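# Roll whiteboard around hallway corner between yellow lines

## Task

Move the wheeled whiteboard around the hallway corner so that each of its four wheels rests in the floor area between the two yellow tape lines, with no wheel touching either tape. It must stand upright on its own wheels and not lean against a wall. Either robot or both may do the work. At the end the robots must have let go of the board and moved away from it, the board must stay in place without any robot holding it, and neither robot may have fallen over or be left tilted.

## Robot and tools

Robots: two identical Hello Robot Stretch 3 units named r1 and r2. Each has a differential-drive base (two drive wheels plus a passive rear omni wheel), a lift that moves the arm up and down a mast, and a telescoping arm that reaches out to the robot's RIGHT side, ending in a wrist (yaw, pitch, roll) and a two-finger gripper. The base is 0.33 m long and 0.34 m wide and cannot strafe; to move the gripper forward you drive the base. An in-place turn pivots about a point 0.05 m behind the front edge; with the arm retracted and wrist folded the turning footprint is a 0.28 m radius circle, larger if the wrist is unfolded.

Frames: the base frame sits on the floor midway between the drive wheels, x forward, y left, z up. hand_pose is reported in it, located where closed fingertips meet; with all wrist joints at zero its x axis points up, y back toward the mast, z toward the rear. Odometry is the base frame at scene start; base_odometry counts wheel turns only, so slip looks like travel. Heading is positive leftward. Each robot reports in its own frames, so only images, lidar_m, wrist_depth_mm and head_depth_mm reveal where one robot is relative to the other.

execute_actions(actions, cameras): actions is a list containing one action or none (empty list = just read state and images). The action is an object keyed by robot name; each robot entry may contain base, joints, and contact_limits. Everything in one action starts at once.
- base: exactly one of {translate_m: d}, a straight drive offset in metres from where the base currently is, forward positive, range -1 to 1; or {rotate_rad: d}, an in-place turn offset in radians, counter-clockwise (left) positive, range -3.2 to 3.2. Offsets count from the base position in the latest state report.
- joints: absolute targets by name. lift_m 0 to 1.1 (arm height); arm_m 0 to 0.52 (extension); wrist_yaw_rad -1.345 to 4.42 (0 along the arm, positive toward the front, 3.0 folded over the base); wrist_pitch_rad -1.57 to 0.451 (0 level, negative tips fingers down); wrist_roll_rad -2.911 to 2.911; gripper_m -0.089 to 0.179 (bigger is wider; actual fingertip gap is a bit smaller, zero below 0.007); head_pan_rad -3.953 to 1.73 (0 forward, positive left, -1.57 faces along the arm); head_tilt_rad -1.53 to 0.419 (negative looks down).
- contact_limits: {arm_m: effort percent 1 to 100}; the arm stops with contact_stop once its effort reaches that level (negative when retracting). It also caps holding force until the next action; values above the maximum are clipped.
cameras: list of r1_head_camera, r1_nav_camera, r1_wrist_camera, r2_head_camera, r2_nav_camera, r2_wrist_camera, or all; omitted/null means all, [] means none. An unknown key, camera name or out-of-range value rejects the whole call. Any part you omit may keep pushing toward its earlier target without the status showing it. One action lasts at most 15 s.

wait(seconds 0 to 10): commands nothing, lets the scene run, and returns state and images. zoom_image(camera, region [x0,y0,x1,y1] in pixels, top-left origin, at most 504x504): enlarges part of that camera's latest full image. finished_scene(scene): ends the scene irreversibly and reports success; the goal must hold at that point. If a result reports a stop, later calls in the same reply for that scene are skipped.

Result lines: base_status and joint_status tell how each commanded motion ended: done (for the base this means the wheels turned the commanded amount, slip included), off_target (resting away from target, maybe still pushing), contact_stop, time_out, torque_fault. After the last three the old target is dropped. Lift and arm stop and go slack on firm contact; a slack lift may sag under load or keep pressing. on_its_own covers uncommanded parts; its held at value is a target, not a position. motor_effort is percent of maximum, positive toward higher joint values, with the bracketed peak of the last action; readings carry fixed bias and noise. Positive wheel effort pushes forward. A rest effort outside its normal range suggests contact or load. base_tilt gives forward and right lean in degrees (about 4 degrees fixed error). turned_by_wheels and turned_by_imu give turn since last result. lidar_m: 12 distances in metres in 30 degree sectors, first straight ahead then counter-clockwise (4th left, 7th behind, 10th right), scanning a plane 0.17 m above the floor, 0.15 to 12 m, '-' for nothing; own mast and low lift can block sectors 5, 6, 9, 10. wrist_depth_mm and head_depth_mm are 7x7 grids of median depth in mm (45 to 1000 and 280 to 4000), the head one in the sideways image orientation.

Speed: full base speed (0.30 m/s, 1.9 rad/s) only when stowed: lift_m under 0.30, arm_m under 0.03, wrist_yaw_rad over 2.54; otherwise 0.10 m/s and 0.63 rad/s.

Gripper: to grasp, command less than the object's width; to let go, command at least 0.02 above where the fingers met it. Status does not confirm a hold.

Cautions: fold or unfold the wrist only with lift_m 0.32 to 0.95, wrist_pitch_rad -0.4, roll near 0; folded, the lift may go down to 0.25. With yaw below -0.4 keep pitch at -0.5 or lower. Pushing with the arm on something rigid while the gripper is above roughly 0.45 m can tip the robot, as can driving while the gripper holds or presses something immovable, or snagging while reversing. If tilted, undo the last move in small steps, pull the gripper free, and lower lift to about 0.2. Robots pressing hard against each other ends the run; once bases touch, any further drive is a hard press. Two robots given the same drive can differ by up to 2.5 cm per metre, which strains a shared load. Base, wrist and head have no contact stop. Wrist servos overloaded for several seconds go limp for 10 s. Avoid drops, slams, hard hits and strong pushes, keep the board from toppling, and finish with the robots released and clear.

Each tool is called after "Call:" as name(argument=value, ...) on one line, values as JSON.

## Session

I'll start by looking at the current state and images.

Call:
execute_actions(actions=[])

Scene clock: 0.00 s.
r1.base_odometry: x=+0.000 y=+0.000 heading=+0.000 (m, m, rad; r1's odometry frame)
r1.turned_by_wheels: +0.000 (rad since the last result)
r1.turned_by_imu: +0.000 (rad since the last result)
r1.base_tilt: forward=+1.5 right=+1.0 (deg)
r1.lidar_m: 0.94 1.27 2.66 0.88 0.63 0.60 0.62 0.83 1.62 1.08 0.96 0.92
r1.head_depth_mm: 817 824 831 839 850 849 862 / 858 863 874 879 889 897 908 / 904 910 921 932 937 951 955 / 953 960 973 978 994 1003 1013 / 1012 1026 1028 1043 1053 1064 1075 / 1073 1082 1096 1110 1122 1131 1146 / 1145 1154 1166 1186 1204 1208 1238
r1.base_status: not commanded
r1.joint_positions: lift_m=+0.422 arm_m=-0.001 wrist_yaw_rad=+2.784 wrist_pitch_rad=-0.317 wrist_roll_rad=-0.020 gripper_m=+0.037 head_pan_rad=-0.009 head_tilt_rad=-0.017
r1.joint_status: not commanded
r1.motor_effort: left_wheel=+0 right_wheel=+0 lift_m=+20 arm_m=+0 wrist_yaw_rad=+1 wrist_pitch_rad=+5 wrist_roll_rad=+0 gripper_m=-1 head_pan_rad=+0 head_tilt_rad=+3 (%)
r1.hand_pose: x=+0.0614 y=+0.0773 z=+0.4580 quat_wxyz=(+0.235, +0.700, -0.012, +0.674) (m; r1's base frame)
r1.wrist_depth_mm: 667 897 - - - - - / 717 952 - - - - - / - 992 - - - - - / - 934 - - - - - / - 870 926 905 935 963 954 / - 730 - 740 754 768 782 / 581 - 607 635 616 641 637
r2.base_odometry: x=+0.000 y=+0.000 heading=+0.000 (m, m, rad; r2's odometry frame)
r2.turned_by_wheels: +0.000 (rad since the last result)
r2.turned_by_imu: +0.000 (rad since the last result)
r2.base_tilt: forward=-0.8 right=+1.6 (deg)
r2.lidar_m: 0.79 1.58 0.89 0.76 0.76 0.85 0.73 0.73 0.83 0.76 0.76 0.88
r2.head_depth_mm: 835 842 854 864 875 880 894 / 798 809 816 828 841 848 857 / 768 777 788 793 803 813 823 / 739 749 757 764 773 782 789 / 764 741 739 746 754 757 765 / 1785 1715 1604 1510 1410 1336 1268 / 1982 3133 3710 3755 3827 2867 1970
r2.base_status: not commanded
r2.joint_positions: lift_m=+0.412 arm_m=-0.003 wrist_yaw_rad=+2.966 wrist_pitch_rad=-0.414 wrist_roll_rad=+0.013 gripper_m=+0.037 head_pan_rad=-0.008 head_tilt_rad=-0.021
r2.joint_status: not commanded
r2.motor_effort: left_wheel=+0 right_wheel=+0 lift_m=+34 arm_m=+0 wrist_yaw_rad=+0 wrist_pitch_rad=+8 wrist_roll_rad=+0 gripper_m=+0 head_pan_rad=+0 head_tilt_rad=+3 (%)
r2.hand_pose: x=+0.0179 y=+0.0793 z=+0.4254 quat_wxyz=(+0.206, +0.706, +0.083, +0.672) (m; r2's base frame)
r2.wrist_depth_mm: 605 - 758 821 935 - - / 668 - 812 912 - - - / 704 - 877 - - - - / 751 829 942 943 966 969 950 / 756 800 822 808 799 802 775 / 676 677 - 664 - 669 673 / 586 593 574 586 587 587 591
pictures: r1_head_camera (sideways: a quarter turn clockwise sets it upright), r1_nav_camera (sideways: a quarter turn counterclockwise sets it upright), r1_wrist_camera, r2_head_camera (sideways: a quarter turn clockwise sets it upright), r2_nav_camera (sideways: a quarter turn counterclockwise sets it upright), r2_wrist_camera
Images, in order (width x height): r1_head_camera 896x504, r1_nav_camera 672x504, r1_wrist_camera 644x364, r2_head_camera 896x504, r2_nav_camera 672x504, r2_wrist_camera 644x364.

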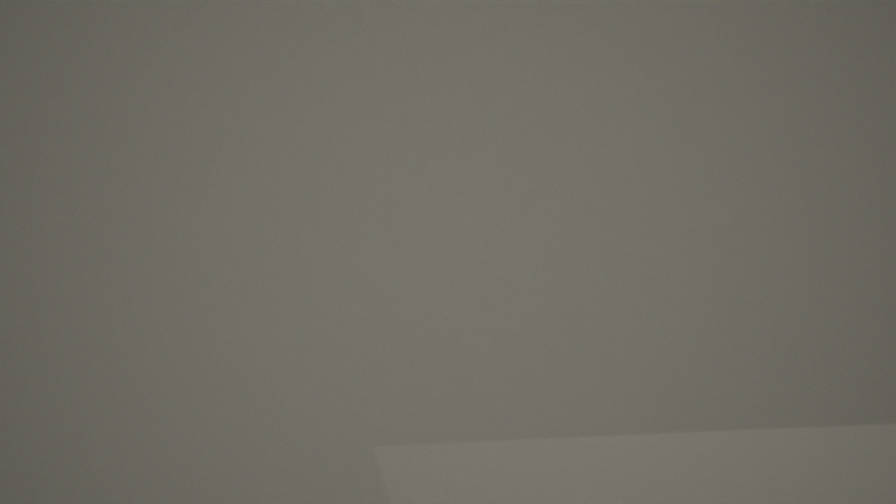

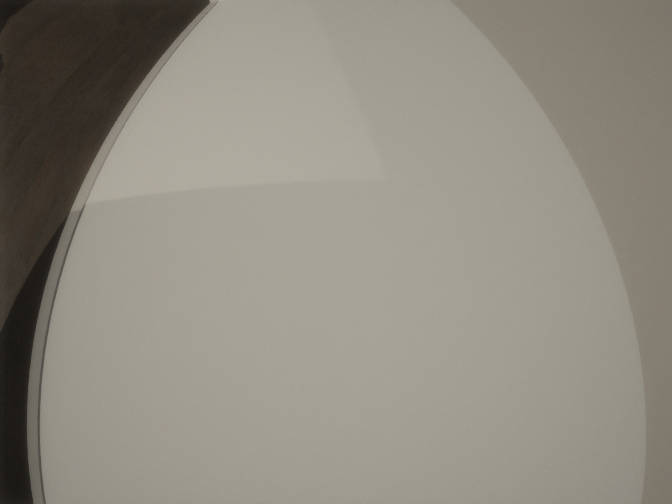

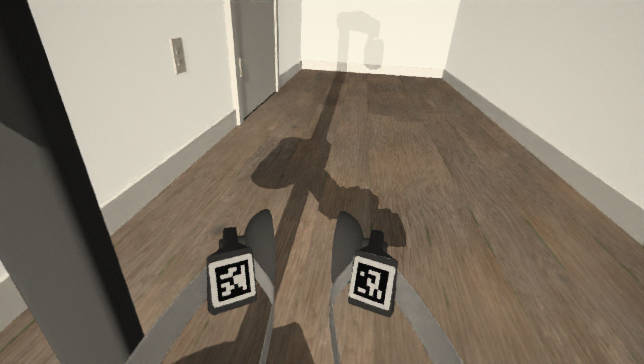

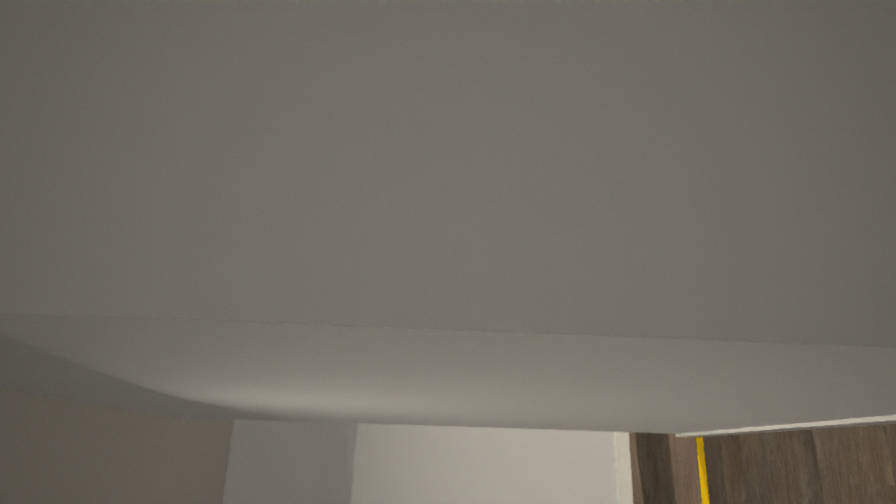

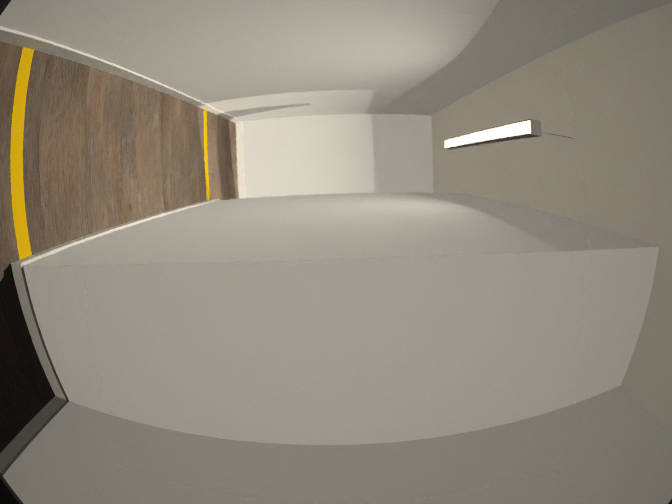

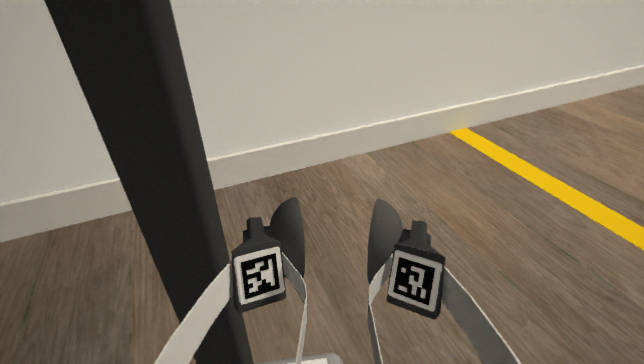

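Call:
execute_actions(actions=[{"r1": {"joints": {"head_pan_rad": -1.95, "head_tilt_rad": -0.35}}, "r2": {"joints": {"head_pan_rad": 0.3, "head_tilt_rad": -0.35}}}], cameras=["r1_head_camera", "r1_nav_camera", "r2_head_camera", "r2_nav_camera"])

Scene clock: 9.30 s.
r1.base_odometry: x=+0.000 y=+0.000 heading=+0.000 (m, m, rad; r1's odometry frame)
r1.turned_by_wheels: +0.000 (rad since the last result)
r1.turned_by_imu: +0.000 (rad since the last result)
r1.base_tilt: forward=+1.4 right=+1.0 (deg)
r1.lidar_m: 0.94 1.26 2.65 0.88 0.63 0.60 0.62 0.83 1.62 1.08 0.96 0.92
r1.head_depth_mm: 2367 2369 2319 2331 2205 1789 1421 / 3699 2364 3267 3298 2460 1791 1419 / - 3056 3494 3610 2433 1803 1424 / - - - 3503 2485 1806 1424 / 1806 1813 1827 1818 1846 1684 1426 / 1135 1139 1146 1149 1199 1293 1377 / 878 933 1002 1086 1175 1289 1382
r1.base_status: not commanded
r1.joint_positions: lift_m=+0.422 arm_m=-0.001 wrist_yaw_rad=+2.784 wrist_pitch_rad=-0.317 wrist_roll_rad=-0.020 gripper_m=+0.037 head_pan_rad=-1.943 head_tilt_rad=-0.346
r1.joint_status: all done
r1.motor_effort: left_wheel=+0(0) right_wheel=+0(0) lift_m=+21(21) arm_m=+0(0) wrist_yaw_rad=+0(1) wrist_pitch_rad=+5(6) wrist_roll_rad=+0(0) gripper_m=-1(0) head_pan_rad=-2(26) head_tilt_rad=-3(24) (%)
r1.hand_pose: x=+0.0614 y=+0.0773 z=+0.4580 quat_wxyz=(+0.235, +0.700, -0.012, +0.674) (m; r1's base frame)
r1.wrist_depth_mm: 683 931 - - - - - / 717 928 - - - - - / - 956 - - - - - / - 977 - - - - - / - 866 931 936 917 962 980 / - 737 - 733 754 747 766 / 590 - 603 618 627 634 646
r2.base_odometry: x=+0.000 y=+0.000 heading=+0.000 (m, m, rad; r2's odometry frame)
r2.turned_by_wheels: +0.000 (rad since the last result)
r2.turned_by_imu: -0.001 (rad since the last result)
r2.base_tilt: forward=-0.8 right=+1.6 (deg)
r2.lidar_m: 0.79 1.59 0.89 0.77 0.76 0.85 0.73 0.73 0.83 0.76 0.76 0.87
r2.head_depth_mm: 624 666 714 770 832 912 1002 / 710 684 721 770 833 908 1007 / 1494 1347 1242 1146 1072 1006 1033 / 3407 3672 3917 3416 2233 1782 1407 / 3453 3749 - 3552 2342 1761 1405 / 3122 3314 3432 3214 2329 1731 1386 / 2130 2194 2282 2332 2196 1710 1396
r2.base_status: not commanded
r2.joint_positions: lift_m=+0.412 arm_m=-0.003 wrist_yaw_rad=+2.966 wrist_pitch_rad=-0.414 wrist_roll_rad=+0.013 gripper_m=+0.037 head_pan_rad=+0.293 head_tilt_rad=-0.345
r2.joint_status: all done
r2.motor_effort: left_wheel=+0(0) right_wheel=+0(0) lift_m=+34(35) arm_m=+0(0) wrist_yaw_rad=+1(0) wrist_pitch_rad=+8(8) wrist_roll_rad=+1(1) gripper_m=+0(0) head_pan_rad=+4(26) head_tilt_rad=-2(32) (%)
r2.hand_pose: x=+0.0179 y=+0.0793 z=+0.4254 quat_wxyz=(+0.206, +0.706, +0.083, +0.672) (m; r2's base frame)
r2.wrist_depth_mm: 617 - 743 851 925 - - / 662 - 804 938 - - - / 698 - 887 - - - - / 779 816 931 975 979 952 966 / 803 813 847 801 828 793 801 / 669 676 - 673 - 676 655 / 577 596 581 592 588 580 576
pictures: r1_head_camera (sideways: a quarter turn clockwise sets it upright), r1_nav_camera (sideways: a quarter turn counterclockwise sets it upright), r2_head_camera (sideways: a quarter turn clockwise sets it upright), r2_nav_camera (sideways: a quarter turn counterclockwise sets it upright)
Images, in order (width x height): r1_head_camera 896x504, r1_nav_camera 672x504, r2_head_camera 896x504, r2_nav_camera 672x504.

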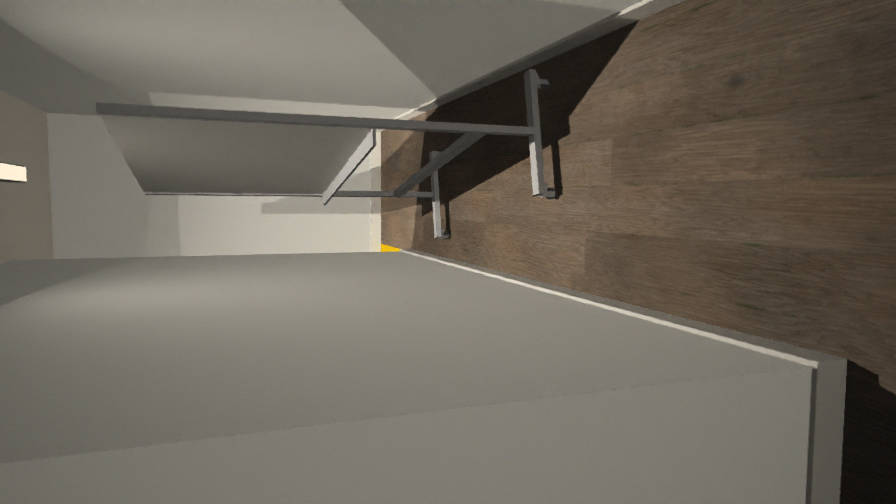

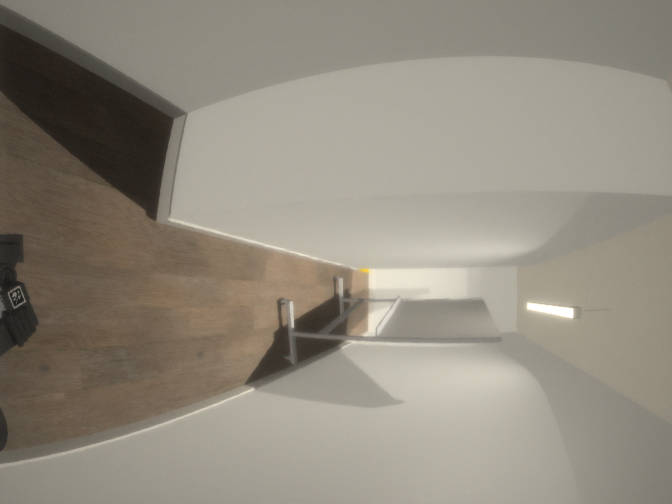

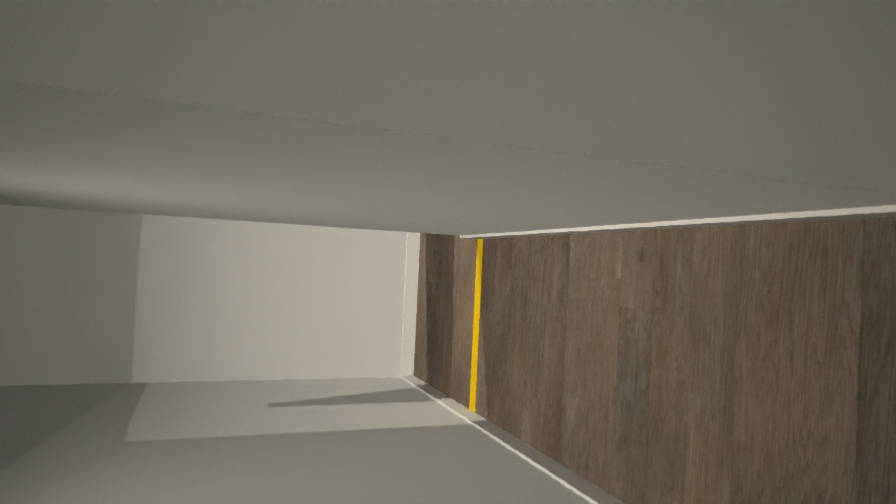

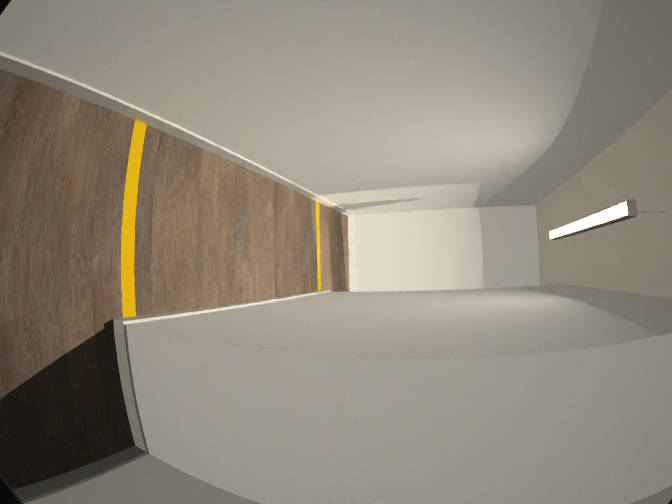

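Call:
zoom_image(camera="r1_head_camera", region=[300, 50, 600, 300])

Call:
zoom_image(camera="r2_head_camera", region=[350, 200, 600, 450])

Region (300, 50, 600, 300) of r1_head_camera's 896x504 image, scaled by 1.680, with more detail than that image has.

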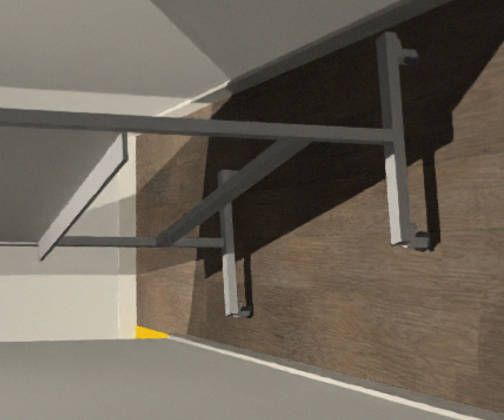

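Region (350, 200, 600, 450) of r2_head_camera's 896x504 image, scaled by 2.016, with more detail than that image has.

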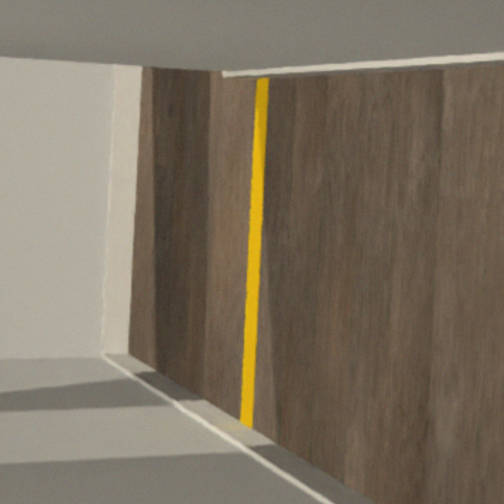

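Call:
execute_actions(actions=[{"r1": {"base": {"rotate_rad": -2.0}, "joints": {"lift_m": 0.27, "wrist_pitch_rad": -0.4, "wrist_yaw_rad": 2.95, "head_pan_rad": 0.0, "head_tilt_rad": -0.5}}, "r2": {"base": {"rotate_rad": 0.48}, "joints": {"lift_m": 0.27, "head_pan_rad": 0.0, "head_tilt_rad": -0.5}}}], cameras=["r1_head_camera", "r2_head_camera"])

Scene clock: 132.47 s.
r1.base_odometry: x=+0.000 y=+0.000 heading=-2.000 (m, m, rad; r1's odometry frame)
r1.turned_by_wheels: -2.000 (rad since the last result)
r1.turned_by_imu: -2.014 (rad since the last result)
r1.base_tilt: forward=+1.4 right=+1.0 (deg)
r1.lidar_m: 1.13 1.08 0.93 0.92 0.97 1.40 1.81 0.80 0.61 0.60 0.64 0.92
r1.head_depth_mm: 1875 1862 1860 1875 1826 1546 1277 / 2933 2922 2900 2594 1978 1554 1273 / 2227 2451 3807 2592 1968 1552 1276 / - - - 2768 1987 1563 1281 / 2741 2685 2696 2515 1959 1565 1292 / 1457 1463 1436 1442 1436 1468 1285 / 995 989 1030 1123 1265 1434 1291
r1.base_status: done
r1.joint_positions: lift_m=+0.270 arm_m=-0.001 wrist_yaw_rad=+2.949 wrist_pitch_rad=-0.413 wrist_roll_rad=-0.020 gripper_m=+0.037 head_pan_rad=-0.007 head_tilt_rad=-0.494
r1.joint_status: all done
r1.motor_effort: left_wheel=+2(14) right_wheel=-1(9) lift_m=+18(19) arm_m=+0(0) wrist_yaw_rad=+2(1) wrist_pitch_rad=+5(4) wrist_roll_rad=+0(0) gripper_m=+0(0) head_pan_rad=+2(29) head_tilt_rad=-3(14) (%)
r1.hand_pose: x=+0.0219 y=+0.0771 z=+0.2839 quat_wxyz=(+0.211, +0.696, +0.080, +0.682) (m; r1's base frame)
r1.wrist_depth_mm: 779 840 867 891 891 960 950 / 854 - 942 926 998 - - / 845 - 940 964 962 - 988 / 670 - 699 732 737 761 787 / 543 536 588 584 586 595 610 / 460 483 - - 488 496 510 / - - - 414 416 422 428
r2.base_odometry: x=+0.000 y=+0.000 heading=+0.480 (m, m, rad; r2's odometry frame)
r2.turned_by_wheels: +0.480 (rad since the last result)
r2.turned_by_imu: +0.474 (rad since the last result)
r2.base_tilt: forward=-0.8 right=+1.5 (deg)
r2.lidar_m: 1.72 0.92 0.77 0.76 0.86 0.73 0.73 0.81 0.77 0.76 0.85 0.79
r2.head_depth_mm: 1663 1280 1037 877 883 976 1115 / 3327 3620 3443 2130 1551 1222 1180 / 3372 3657 3999 2713 1956 1544 1287 / 3139 3548 3666 2649 1934 1526 1270 / 2134 2361 2620 2499 1905 1519 1254 / 1636 1733 1853 2001 1881 1503 1253 / 1292 1379 1453 1556 1637 1510 1261
r2.base_status: done
r2.joint_positions: lift_m=+0.270 arm_m=-0.003 wrist_yaw_rad=+2.966 wrist_pitch_rad=-0.414 wrist_roll_rad=+0.013 gripper_m=+0.037 head_pan_rad=+0.007 head_tilt_rad=-0.494
r2.joint_status: all done
r2.motor_effort: left_wheel=-3(11) right_wheel=+3(6) lift_m=+30(30) arm_m=+0(0) wrist_yaw_rad=+0(0) wrist_pitch_rad=+9(8) wrist_roll_rad=+1(1) gripper_m=+0(0) head_pan_rad=-2(22) head_tilt_rad=-4(21) (%)
r2.hand_pose: x=+0.0179 y=+0.0792 z=+0.2836 quat_wxyz=(+0.206, +0.706, +0.083, +0.672) (m; r2's base frame)
r2.wrist_depth_mm: 797 - 750 773 743 733 722 / 830 - 851 851 815 796 800 / 827 - 878 845 853 835 831 / 690 702 702 698 709 706 699 / 573 590 603 577 604 581 589 / 494 510 - 520 - 493 496 / - - - - 428 422 428
pictures: r1_head_camera (sideways: a quarter turn clockwise sets it upright), r2_head_camera (sideways: a quarter turn clockwise sets it upright)
Images, in order (width x height): r1_head_camera 896x504, r2_head_camera 896x504.

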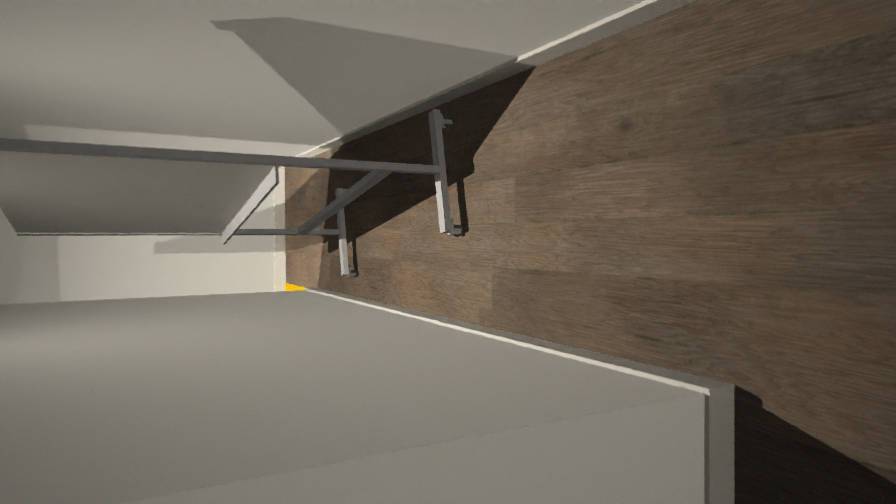

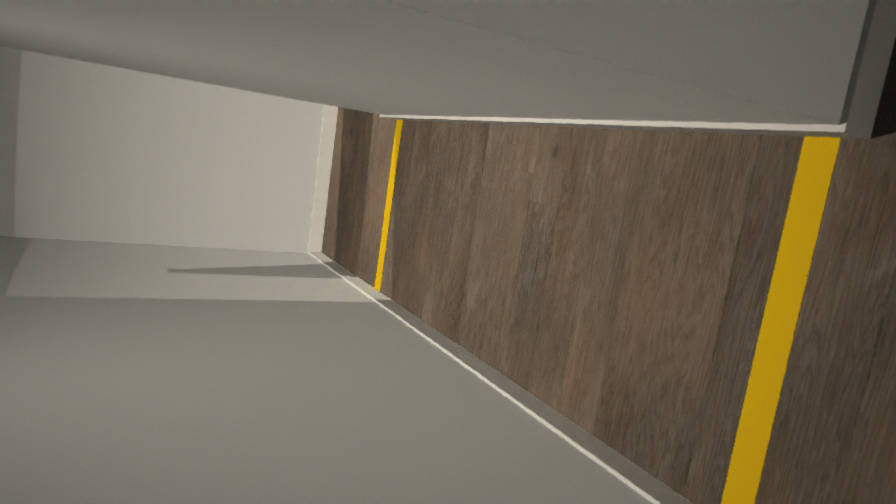

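Call:
execute_actions(actions=[{"r1": {"base": {"translate_m": 1.0}}, "r2": {"base": {"translate_m": 1.0}}}], cameras=["r1_head_camera", "r2_head_camera"])

Scene clock: 141.93 s.
r1.base_odometry: x=-0.416 y=-0.909 heading=-2.000 (m, m, rad; r1's odometry frame)
r1.turned_by_wheels: +0.000 (rad since the last result)
r1.turned_by_imu: +0.008 (rad since the last result)
r1.base_tilt: forward=+1.4 right=+1.0 (deg)
r1.lidar_m: 0.88 0.39 0.30 0.29 0.90 1.31 2.05 0.89 0.69 0.68 0.72 1.05
r1.head_depth_mm: 1138 1257 2003 2150 1887 1562 1269 / 1383 1441 1507 2606 1908 1548 1278 / 1912 2036 2596 2591 1979 1561 1278 / 3686 - - 2729 1972 1552 1282 / 2025 2004 2006 2009 1855 1507 1285 / 1112 1112 1105 1103 1103 1113 1109 / 772 767 765 770 769 770 771
r1.base_status: done
r1.joint_positions: lift_m=+0.270 arm_m=-0.001 wrist_yaw_rad=+2.949 wrist_pitch_rad=-0.414 wrist_roll_rad=-0.020 gripper_m=+0.037 head_pan_rad=-0.007 head_tilt_rad=-0.495
r1.joint_status: not commanded
r1.motor_effort: left_wheel=+1(13) right_wheel=-1(4) lift_m=+18(19) arm_m=+0(0) wrist_yaw_rad=+2(1) wrist_pitch_rad=+4(5) wrist_roll_rad=+0(1) gripper_m=+0(1) head_pan_rad=+2(3) head_tilt_rad=-2(3) (%)
r1.hand_pose: x=+0.0218 y=+0.0771 z=+0.2837 quat_wxyz=(+0.211, +0.696, +0.080, +0.682) (m; r1's base frame)
r1.wrist_depth_mm: 721 771 779 310 316 330 337 / 820 - 861 340 346 362 371 / 840 - 877 378 386 398 411 / 677 - 709 424 426 455 475 / 547 545 583 464 476 496 525 / 470 476 - - 498 494 501 / - - - 417 417 425 431
r2.base_odometry: x=+0.887 y=+0.462 heading=+0.480 (m, m, rad; r2's odometry frame)
r2.turned_by_wheels: +0.000 (rad since the last result)
r2.turned_by_imu: +0.003 (rad since the last result)
r2.base_tilt: forward=-0.8 right=+1.5 (deg)
r2.lidar_m: 1.25 0.68 0.56 0.56 0.63 1.03 1.71 1.16 0.36 0.36 0.40 0.66
r2.head_depth_mm: 2471 2687 2843 1978 1701 1438 1244 / 2520 2702 2983 2721 1982 1552 1281 / 2544 2774 3034 2667 1968 1550 1286 / 2272 2617 2959 2644 1933 1537 1267 / 1535 1690 1861 2056 1893 1522 1263 / 1172 1259 1344 1454 1600 1491 1251 / 944 997 1055 1115 1191 1276 1223
r2.base_status: done
r2.joint_positions: lift_m=+0.270 arm_m=-0.003 wrist_yaw_rad=+2.966 wrist_pitch_rad=-0.414 wrist_roll_rad=+0.013 gripper_m=+0.037 head_pan_rad=+0.007 head_tilt_rad=-0.495
r2.joint_status: not commanded
r2.motor_effort: left_wheel=-3(10) right_wheel=+1(9) lift_m=+31(31) arm_m=+0(0) wrist_yaw_rad=+0(0) wrist_pitch_rad=+9(8) wrist_roll_rad=+1(0) gripper_m=+0(0) head_pan_rad=-2(3) head_tilt_rad=-3(3) (%)
r2.hand_pose: x=+0.0179 y=+0.0792 z=+0.2836 quat_wxyz=(+0.206, +0.706, +0.083, +0.672) (m; r2's base frame)
r2.wrist_depth_mm: 587 - 578 563 557 560 544 / 648 - 625 613 609 589 585 / 703 - 697 662 667 662 642 / 713 701 714 710 688 687 664 / 579 585 610 582 608 588 588 / 502 510 - 515 - 496 498 / - - - - 436 434 431
pictures: r1_head_camera (sideways: a quarter turn clockwise sets it upright), r2_head_camera (sideways: a quarter turn clockwise sets it upright)
Images, in order (width x height): r1_head_camera 896x504, r2_head_camera 896x504.

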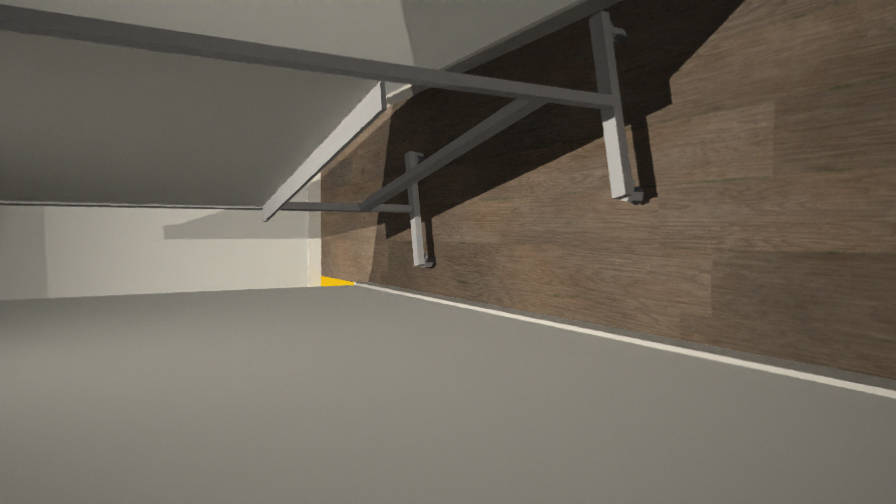

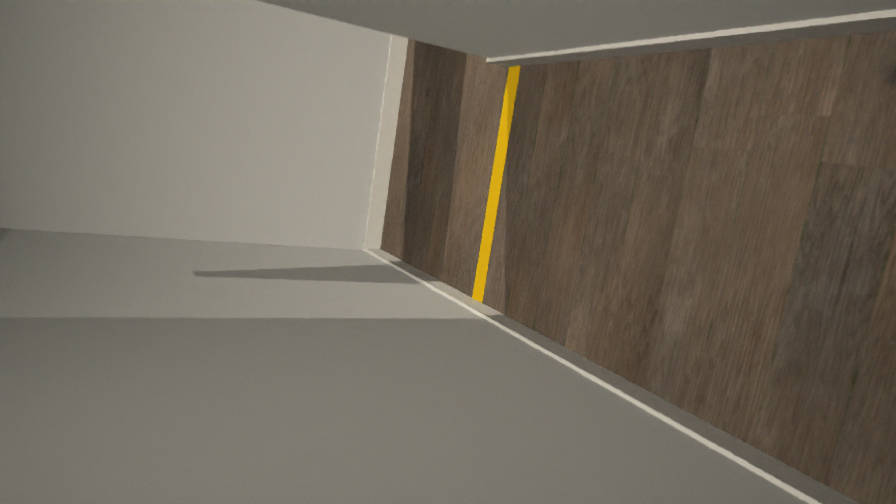

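Call:
execute_actions(actions=[{"r1": {"base": {"rotate_rad": -0.05}}, "r2": {"base": {"translate_m": 1.0}}}], cameras=[])

Call:
execute_actions(actions=[{"r1": {"base": {"translate_m": 0.9}, "joints": {"head_tilt_rad": -0.9, "head_pan_rad": -0.3}}, "r2": {"base": {"translate_m": 0.6}}}], cameras=["r1_head_camera", "r2_head_camera", "r1_nav_camera"])

Scene clock: 158.17 s.
r1.base_odometry: x=-0.416 y=-0.909 heading=-2.050 (m, m, rad; r1's odometry frame)
r1.turned_by_wheels: -0.050 (rad since the last result)
r1.turned_by_imu: -0.051 (rad since the last result)
r1.base_tilt: forward=+1.4 right=+1.1 (deg)
r1.lidar_m: 1.02 0.40 0.30 0.29 0.88 1.23 2.39 0.93 0.70 0.67 0.71 0.99
r1.head_depth_mm: 1717 1836 1848 1894 1784 1554 1273 / 1222 1278 1423 2333 1833 1555 1273 / 1614 1713 1834 2610 1986 1541 1279 / 3563 3929 3835 2778 1990 1565 1276 / 3569 3866 3103 2464 1927 1562 1286 / 1458 1416 1365 1341 1312 1295 1205 / 924 903 887 873 862 853 842
r1.base_status: done
r1.joint_positions: lift_m=+0.270 arm_m=-0.001 wrist_yaw_rad=+2.949 wrist_pitch_rad=-0.414 wrist_roll_rad=-0.020 gripper_m=+0.037 head_pan_rad=-0.007 head_tilt_rad=-0.495
r1.joint_status: not commanded
r1.motor_effort: left_wheel=+3(12) right_wheel=-2(7) lift_m=+19(18) arm_m=+0(0) wrist_yaw_rad=+1(1) wrist_pitch_rad=+5(5) wrist_roll_rad=+0(0) gripper_m=+2(1) head_pan_rad=+3(2) head_tilt_rad=-2(2) (%)
r1.hand_pose: x=+0.0218 y=+0.0771 z=+0.2837 quat_wxyz=(+0.211, +0.696, +0.080, +0.682) (m; r1's base frame)
r1.wrist_depth_mm: 721 764 774 309 323 337 359 / 771 - 850 340 356 375 398 / 787 - 884 372 394 415 441 / 682 - 702 423 442 471 507 / 544 545 589 462 486 531 572 / 461 479 - - 491 492 498 / - - - 412 417 426 437
r2.base_odometry: x=+1.774 y=+0.923 heading=+0.480 (m, m, rad; r2's odometry frame)
r2.turned_by_wheels: +0.000 (rad since the last result)
r2.turned_by_imu: +0.003 (rad since the last result)
r2.base_tilt: forward=-0.8 right=+1.6 (deg)
r2.lidar_m: 0.79 0.42 0.36 0.35 0.40 0.65 1.26 0.68 0.57 0.57 0.64 1.05
r2.head_depth_mm: 1659 1811 1955 2182 1992 1558 1294 / 1703 1829 2030 2234 1978 1555 1284 / 1718 1901 2057 2257 1978 1556 1281 / 1388 1571 1841 2188 1877 1526 1266 / 948 1038 1138 1269 1430 1441 1273 / 725 775 832 896 974 1078 1170 / 587 618 652 691 737 794 851
r2.base_status: done
r2.joint_positions: lift_m=+0.270 arm_m=-0.003 wrist_yaw_rad=+2.966 wrist_pitch_rad=-0.415 wrist_roll_rad=+0.013 gripper_m=+0.037 head_pan_rad=+0.007 head_tilt_rad=-0.495
r2.joint_status: not commanded
r2.motor_effort: left_wheel=-3(10) right_wheel=+3(8) lift_m=+31(30) arm_m=+0(0) wrist_yaw_rad=+0(0) wrist_pitch_rad=+8(9) wrist_roll_rad=+0(1) gripper_m=+1(0) head_pan_rad=-3(2) head_tilt_rad=-3(3) (%)
r2.hand_pose: x=+0.0179 y=+0.0792 z=+0.2836 quat_wxyz=(+0.206, +0.706, +0.083, +0.672) (m; r2's base frame)
r2.wrist_depth_mm: 388 - 371 364 366 362 352 / 424 - 409 402 392 389 378 / 468 - 447 443 436 418 420 / 524 516 494 490 482 469 463 / 555 550 522 526 497 502 497 / 491 512 - 518 - 492 490 / - - - - 430 425 433
pictures: none
No camera images: the call's "cameras" was empty. Leave "cameras" out to get every camera's image.

Scene clock: 162.87 s.
r1.base_odometry: x=-0.831 y=-1.708 heading=-2.050 (m, m, rad; r1's odometry frame)
r1.turned_by_wheels: +0.000 (rad since the last result)
r1.turned_by_imu: +0.008 (rad since the last result)
r1.base_tilt: forward=+1.5 right=+1.0 (deg)
r1.lidar_m: 0.90 0.36 0.27 0.26 0.28 0.39 2.44 0.97 0.72 0.71 0.55 0.55
r1.head_depth_mm: 510 560 626 1204 1362 1251 1112 / 581 649 734 1556 1200 1247 1109 / 678 766 828 1665 1402 1213 1106 / 809 921 1941 1618 1425 1221 1110 / 1007 2258 1894 1664 1422 1243 1107 / 1262 2397 1956 1657 1419 1241 1108 / 2906 2488 1928 1618 1367 1151 980
r1.base_status: done
r1.joint_positions: lift_m=+0.270 arm_m=-0.001 wrist_yaw_rad=+2.949 wrist_pitch_rad=-0.414 wrist_roll_rad=-0.020 gripper_m=+0.037 head_pan_rad=-0.293 head_tilt_rad=-0.890
r1.joint_status: all done
r1.motor_effort: left_wheel=+1(13) right_wheel=-1(5) lift_m=+19(20) arm_m=+0(0) wrist_yaw_rad=+1(0) wrist_pitch_rad=+5(5) wrist_roll_rad=+0(0) gripper_m=+0(0) head_pan_rad=-2(18) head_tilt_rad=-6(28) (%)
r1.hand_pose: x=+0.0217 y=+0.0771 z=+0.2837 quat_wxyz=(+0.211, +0.696, +0.080, +0.682) (m; r1's base frame)
r1.wrist_depth_mm: - 261 269 283 292 308 324 / 268 - 290 306 324 341 361 / 293 - 322 337 360 382 409 / 317 - 359 378 405 430 460 / 352 374 387 412 448 480 515 / 382 387 - - 498 501 511 / - - - 415 418 420 435
r2.base_odometry: x=+2.307 y=+1.200 heading=+0.480 (m, m, rad; r2's odometry frame)
r2.turned_by_wheels: +0.000 (rad since the last result)
r2.turned_by_imu: +0.002 (rad since the last result)
r2.base_tilt: forward=-0.7 right=+1.6 (deg)
r2.lidar_m: 0.50 0.27 0.23 0.23 0.26 0.42 1.53 0.83 0.70 0.69 0.78 1.50
r2.head_depth_mm: 1174 1280 1399 1546 1720 1562 1299 / 1205 1309 1435 1592 1754 1546 1289 / 1215 1337 1458 1625 1794 1543 1267 / 856 975 1136 1364 1686 1488 1265 / 595 649 714 800 901 1032 1169 / 455 485 520 561 613 673 748 / 368 388 409 435 465 500 538
r2.base_status: done
r2.joint_positions: lift_m=+0.270 arm_m=-0.003 wrist_yaw_rad=+2.966 wrist_pitch_rad=-0.415 wrist_roll_rad=+0.013 gripper_m=+0.037 head_pan_rad=+0.007 head_tilt_rad=-0.495
r2.joint_status: not commanded
r2.motor_effort: left_wheel=-3(12) right_wheel=+2(10) lift_m=+31(30) arm_m=+0(0) wrist_yaw_rad=+0(0) wrist_pitch_rad=+9(8) wrist_roll_rad=+1(1) gripper_m=+0(0) head_pan_rad=-2(2) head_tilt_rad=-3(3) (%)
r2.hand_pose: x=+0.0179 y=+0.0792 z=+0.2836 quat_wxyz=(+0.206, +0.706, +0.083, +0.672) (m; r2's base frame)
r2.wrist_depth_mm: 264 - 253 249 244 240 236 / 287 - 273 272 267 259 255 / 317 - 303 299 294 286 284 / 351 350 337 328 321 314 311 / 399 394 368 369 349 352 345 / 434 420 - 398 - 384 379 / - - - - 421 421 409
pictures: r1_head_camera (sideways: a quarter turn clockwise sets it upright), r1_nav_camera (sideways: a quarter turn counterclockwise sets it upright), r2_head_camera (sideways: a quarter turn clockwise sets it upright)
Images, in order (width x height): r1_head_camera 896x504, r1_nav_camera 672x504, r2_head_camera 896x504.

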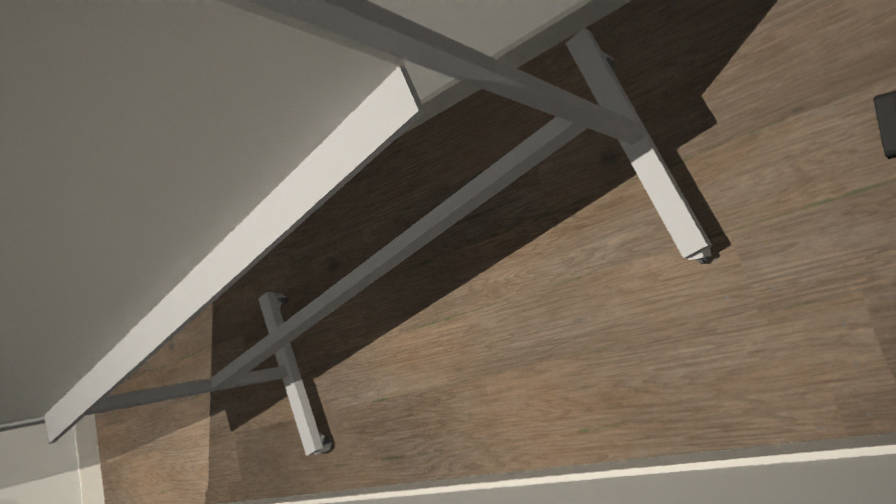

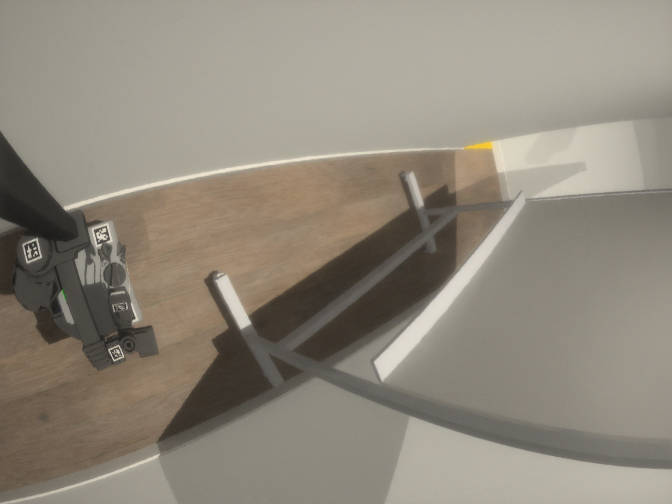

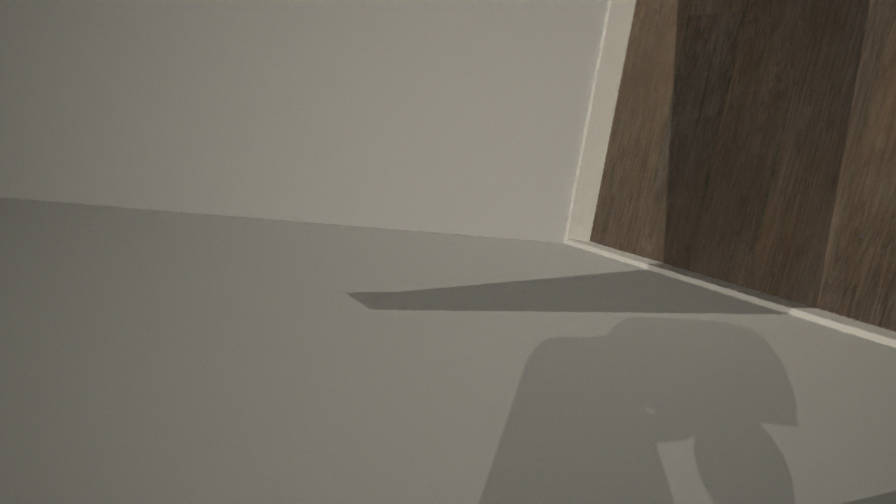

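Call:
execute_actions(actions=[{"r1": {"base": {"rotate_rad": -0.04}, "joints": {"lift_m": 0.33, "arm_m": 0.23, "head_pan_rad": -0.6}}, "r2": {"base": {"rotate_rad": -0.21}, "joints": {"lift_m": 0.33, "arm_m": 0.08, "head_pan_rad": -0.5, "head_tilt_rad": -0.8}}}], cameras=[])

Call:
execute_actions(actions=[{"r1": {"joints": {"wrist_yaw_rad": 1.57, "wrist_pitch_rad": 0.0, "gripper_m": 0.12}}, "r2": {"base": {"translate_m": 0.3}, "joints": {"wrist_yaw_rad": 1.57, "wrist_pitch_rad": 0.0, "gripper_m": 0.12}}}])

Scene clock: 175.33 s.
r1.base_odometry: x=-0.831 y=-1.708 heading=-2.090 (m, m, rad; r1's odometry frame)
r1.turned_by_wheels: -0.040 (rad since the last result)
r1.turned_by_imu: -0.040 (rad since the last result)
r1.base_tilt: forward=+1.5 right=+1.0 (deg)
r1.lidar_m: 1.04 0.37 0.27 0.26 0.27 0.37 2.80 1.00 0.73 0.70 0.73 0.55
r1.head_depth_mm: 725 805 906 1042 1227 1268 1079 / 804 905 1034 1220 1375 1244 1109 / 465 550 1064 1376 1371 1243 1121 / 504 590 713 1585 1351 1229 1104 / 557 664 781 1651 1418 1224 1106 / 623 759 1844 1576 1418 1245 1107 / 709 886 1935 1657 1417 1245 1110
r1.base_status: done
r1.joint_positions: lift_m=+0.330 arm_m=+0.230 wrist_yaw_rad=+2.949 wrist_pitch_rad=-0.414 wrist_roll_rad=-0.020 gripper_m=+0.037 head_pan_rad=-0.593 head_tilt_rad=-0.890
r1.joint_status: all done
r1.motor_effort: left_wheel=+2(12) right_wheel=-2(10) lift_m=+23(21) arm_m=+2(3) wrist_yaw_rad=+0(1) wrist_pitch_rad=+5(5) wrist_roll_rad=-1(0) gripper_m=+0(0) head_pan_rad=-2(20) head_tilt_rad=-5(5) (%)
r1.hand_pose: x=+0.0217 y=-0.1540 z=+0.3435 quat_wxyz=(+0.211, +0.696, +0.080, +0.682) (m; r1's base frame)
r1.wrist_depth_mm: 426 450 474 502 532 562 597 / 458 484 521 544 575 627 654 / 504 525 553 589 641 695 762 / 556 567 624 661 716 757 820 / 581 - - 683 673 692 702 / 538 - - 555 577 576 585 / - - - 484 474 491 424
r2.base_odometry: x=+2.307 y=+1.200 heading=+0.270 (m, m, rad; r2's odometry frame)
r2.turned_by_wheels: -0.210 (rad since the last result)
r2.turned_by_imu: -0.209 (rad since the last result)
r2.base_tilt: forward=-0.7 right=+1.6 (deg)
r2.lidar_m: 0.87 0.32 0.24 0.23 0.24 0.32 0.90 0.98 0.72 0.69 0.72 1.56
r2.head_depth_mm: 1715 2053 2282 1028 1115 1233 1148 / 1618 1910 2163 1811 1400 1300 1130 / 1530 1767 2054 1796 1501 1286 1134 / 1435 1662 1981 1759 1481 1271 1123 / 1366 1580 1830 1758 1480 1270 1111 / 1312 1486 1720 1752 1463 1265 1112 / 1253 1424 1640 1730 1453 1251 1106
r2.base_status: done
r2.joint_positions: lift_m=+0.330 arm_m=+0.080 wrist_yaw_rad=+2.966 wrist_pitch_rad=-0.415 wrist_roll_rad=+0.013 gripper_m=+0.037 head_pan_rad=-0.493 head_tilt_rad=-0.790
r2.joint_status: all done
r2.motor_effort: left_wheel=+2(15) right_wheel=-2(9) lift_m=+38(40) arm_m=+4(3) wrist_yaw_rad=+0(0) wrist_pitch_rad=+8(9) wrist_roll_rad=+1(0) gripper_m=+0(0) head_pan_rad=-3(29) head_tilt_rad=-6(33) (%)
r2.hand_pose: x=+0.0179 y=-0.0033 z=+0.3433 quat_wxyz=(+0.206, +0.706, +0.083, +0.672) (m; r2's base frame)
r2.wrist_depth_mm: 301 304 319 332 343 354 372 / 321 332 349 359 371 389 407 / 349 365 382 397 411 434 451 / 381 394 421 434 450 476 507 / 425 449 455 499 506 537 564 / 461 478 - 540 - 569 571 / 495 - - - 493 497 489
pictures: none
No camera images: the call's "cameras" was empty. Leave "cameras" out to get every camera's image.

Scene clock: 179.57 s.
r1.base_odometry: x=-0.831 y=-1.708 heading=-2.090 (m, m, rad; r1's odometry frame)
r1.turned_by_wheels: +0.000 (rad since the last result)
r1.turned_by_imu: +0.000 (rad since the last result)
r1.base_tilt: forward=+1.4 right=+1.0 (deg)
r1.lidar_m: 1.03 0.38 0.27 0.26 0.27 0.37 2.80 1.01 0.73 0.71 0.73 0.55
r1.head_depth_mm: 722 803 906 1044 1225 1275 1110 / 804 904 1035 1215 1371 1242 1107 / 465 550 1060 1374 1369 1248 1107 / 505 589 711 1588 1342 1219 1104 / 557 663 780 1655 1432 1227 1105 / 623 760 1839 1581 1432 1245 1107 / 706 887 1934 1657 1421 1250 1105
r1.base_status: not commanded
r1.joint_positions: lift_m=+0.330 arm_m=+0.230 wrist_yaw_rad=+1.572 wrist_pitch_rad=-0.028 wrist_roll_rad=-0.020 gripper_m=+0.120 head_pan_rad=-0.593 head_tilt_rad=-0.890
r1.joint_status: all done
r1.motor_effort: left_wheel=+2(2) right_wheel=-2(1) lift_m=+23(23) arm_m=+2(2) wrist_yaw_rad=-2(1) wrist_pitch_rad=+10(10) wrist_roll_rad=+0(0) gripper_m=+1(79) head_pan_rad=-3(2) head_tilt_rad=-5(5) (%)
r1.hand_pose: x=+0.2341 y=-0.3745 z=+0.4375 quat_wxyz=(+0.512, +0.502, -0.487, +0.498) (m; r1's base frame)
r1.wrist_depth_mm: 781 - - - - 547 371 / 787 - - - - 563 369 / 784 - - - - 547 360 / 789 - - 810 - 538 363 / 805 - - - - 539 362 / 773 - 943 900 952 491 357 / 684 687 708 704 746 570 357
r2.base_odometry: x=+2.596 y=+1.280 heading=+0.270 (m, m, rad; r2's odometry frame)
r2.turned_by_wheels: +0.000 (rad since the last result)
r2.turned_by_imu: +0.000 (rad since the last result)
r2.base_tilt: forward=-0.8 right=+1.5 (deg)
r2.lidar_m: 0.87 0.32 0.23 0.23 0.24 0.32 0.90 0.98 0.72 0.69 0.72 1.24
r2.head_depth_mm: 1362 1622 1993 1828 1520 1296 1139 / 1274 1504 1831 1792 1500 1292 1149 / 1205 1416 1681 1789 1501 1291 1149 / 1143 1317 1560 1754 1491 1282 1120 / 1092 1242 1458 1682 1474 1270 1117 / 1035 1175 1364 1612 1465 1266 1117 / 995 1120 1289 1515 1454 1253 1104
r2.base_status: done
r2.joint_positions: lift_m=+0.330 arm_m=+0.080 wrist_yaw_rad=+1.573 wrist_pitch_rad=-0.027 wrist_roll_rad=+0.013 gripper_m=+0.120 head_pan_rad=-0.493 head_tilt_rad=-0.790
r2.joint_status: all done
r2.motor_effort: left_wheel=+2(8) right_wheel=-3(3) lift_m=+38(38) arm_m=+4(4) wrist_yaw_rad=-2(2) wrist_pitch_rad=+17(16) wrist_roll_rad=+1(1) gripper_m=+1(81) head_pan_rad=-2(2) head_tilt_rad=-6(6) (%)
r2.hand_pose: x=+0.2341 y=-0.2243 z=+0.4376 quat_wxyz=(+0.503, +0.510, -0.496, +0.490) (m; r2's base frame)
r2.wrist_depth_mm: 563 810 - - - - - / 560 788 - - - - - / 578 822 - - - - - / 570 810 - - - - - / 574 761 - - - - - / 569 721 994 - 982 - - / 568 732 774 775 773 773 790
pictures: r1_head_camera (sideways: a quarter turn clockwise sets it upright), r1_nav_camera (sideways: a quarter turn counterclockwise sets it upright), r1_wrist_camera, r2_head_camera (sideways: a quarter turn clockwise sets it upright), r2_nav_camera (sideways: a quarter turn counterclockwise sets it upright), r2_wrist_camera
Images, in order (width x height): r1_head_camera 896x504, r1_nav_camera 672x504, r1_wrist_camera 644x364, r2_head_camera 896x504, r2_nav_camera 672x504, r2_wrist_camera 644x364.

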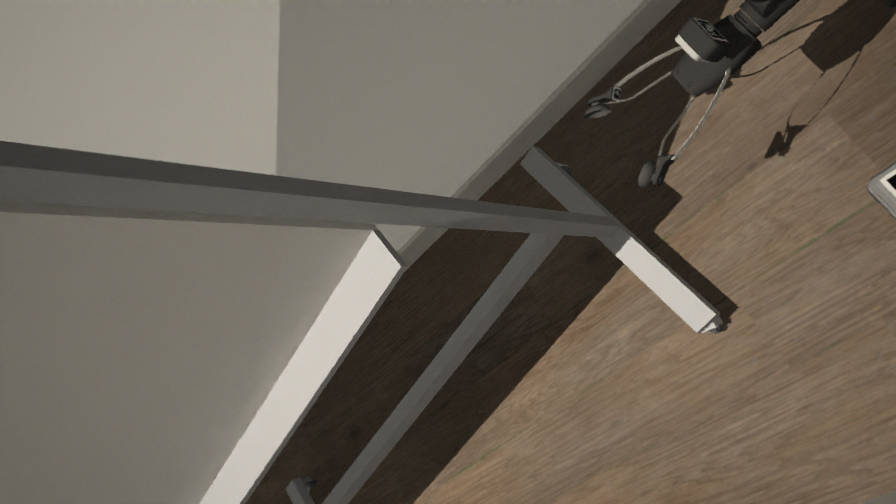

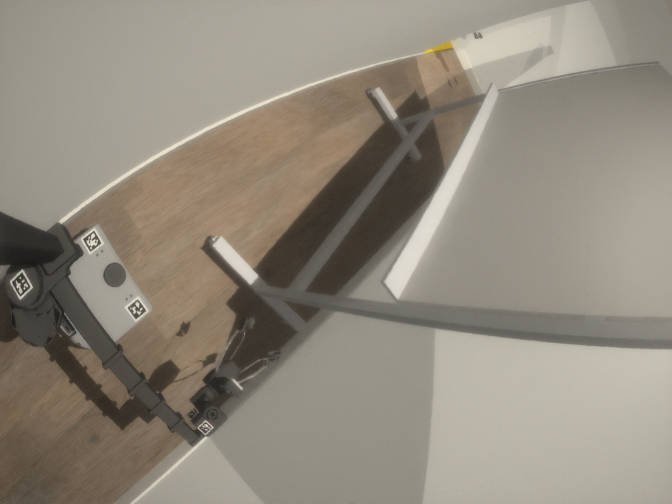

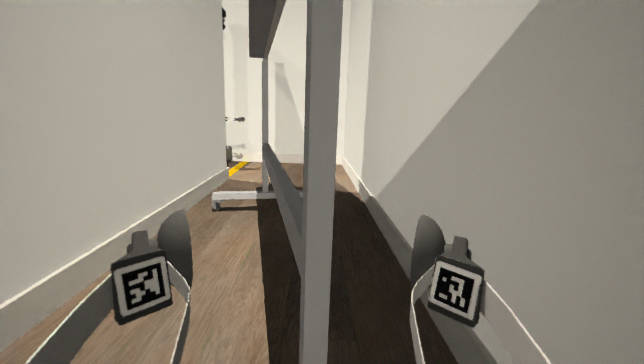

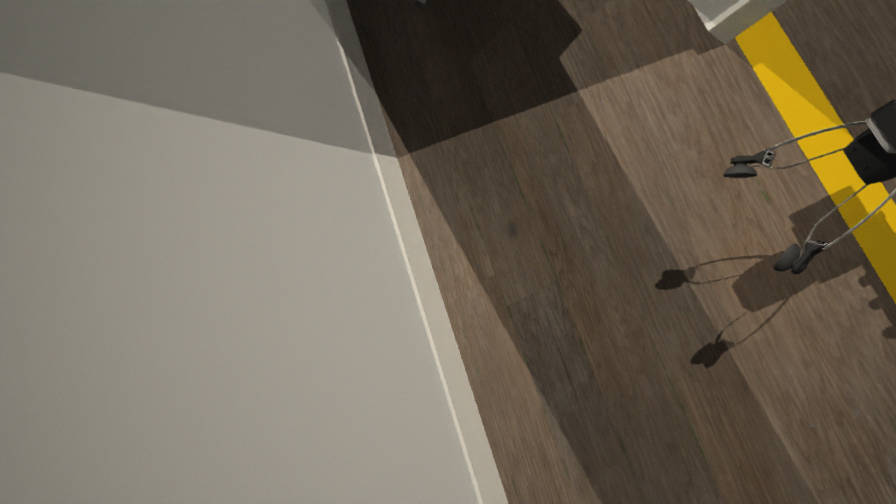

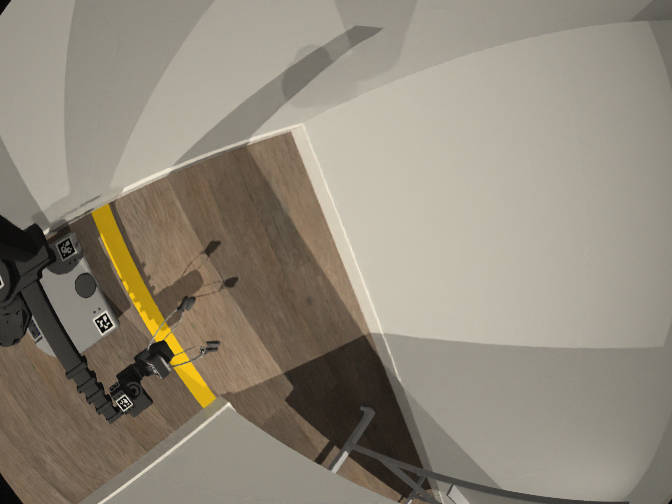

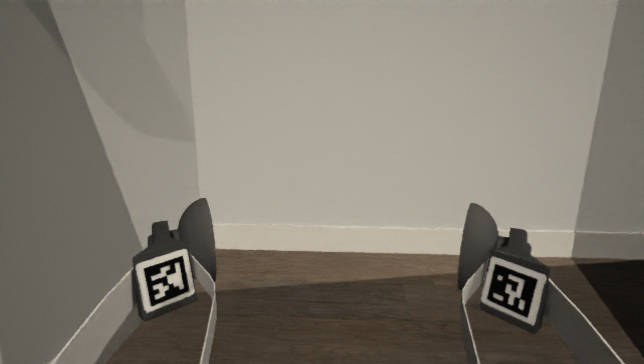

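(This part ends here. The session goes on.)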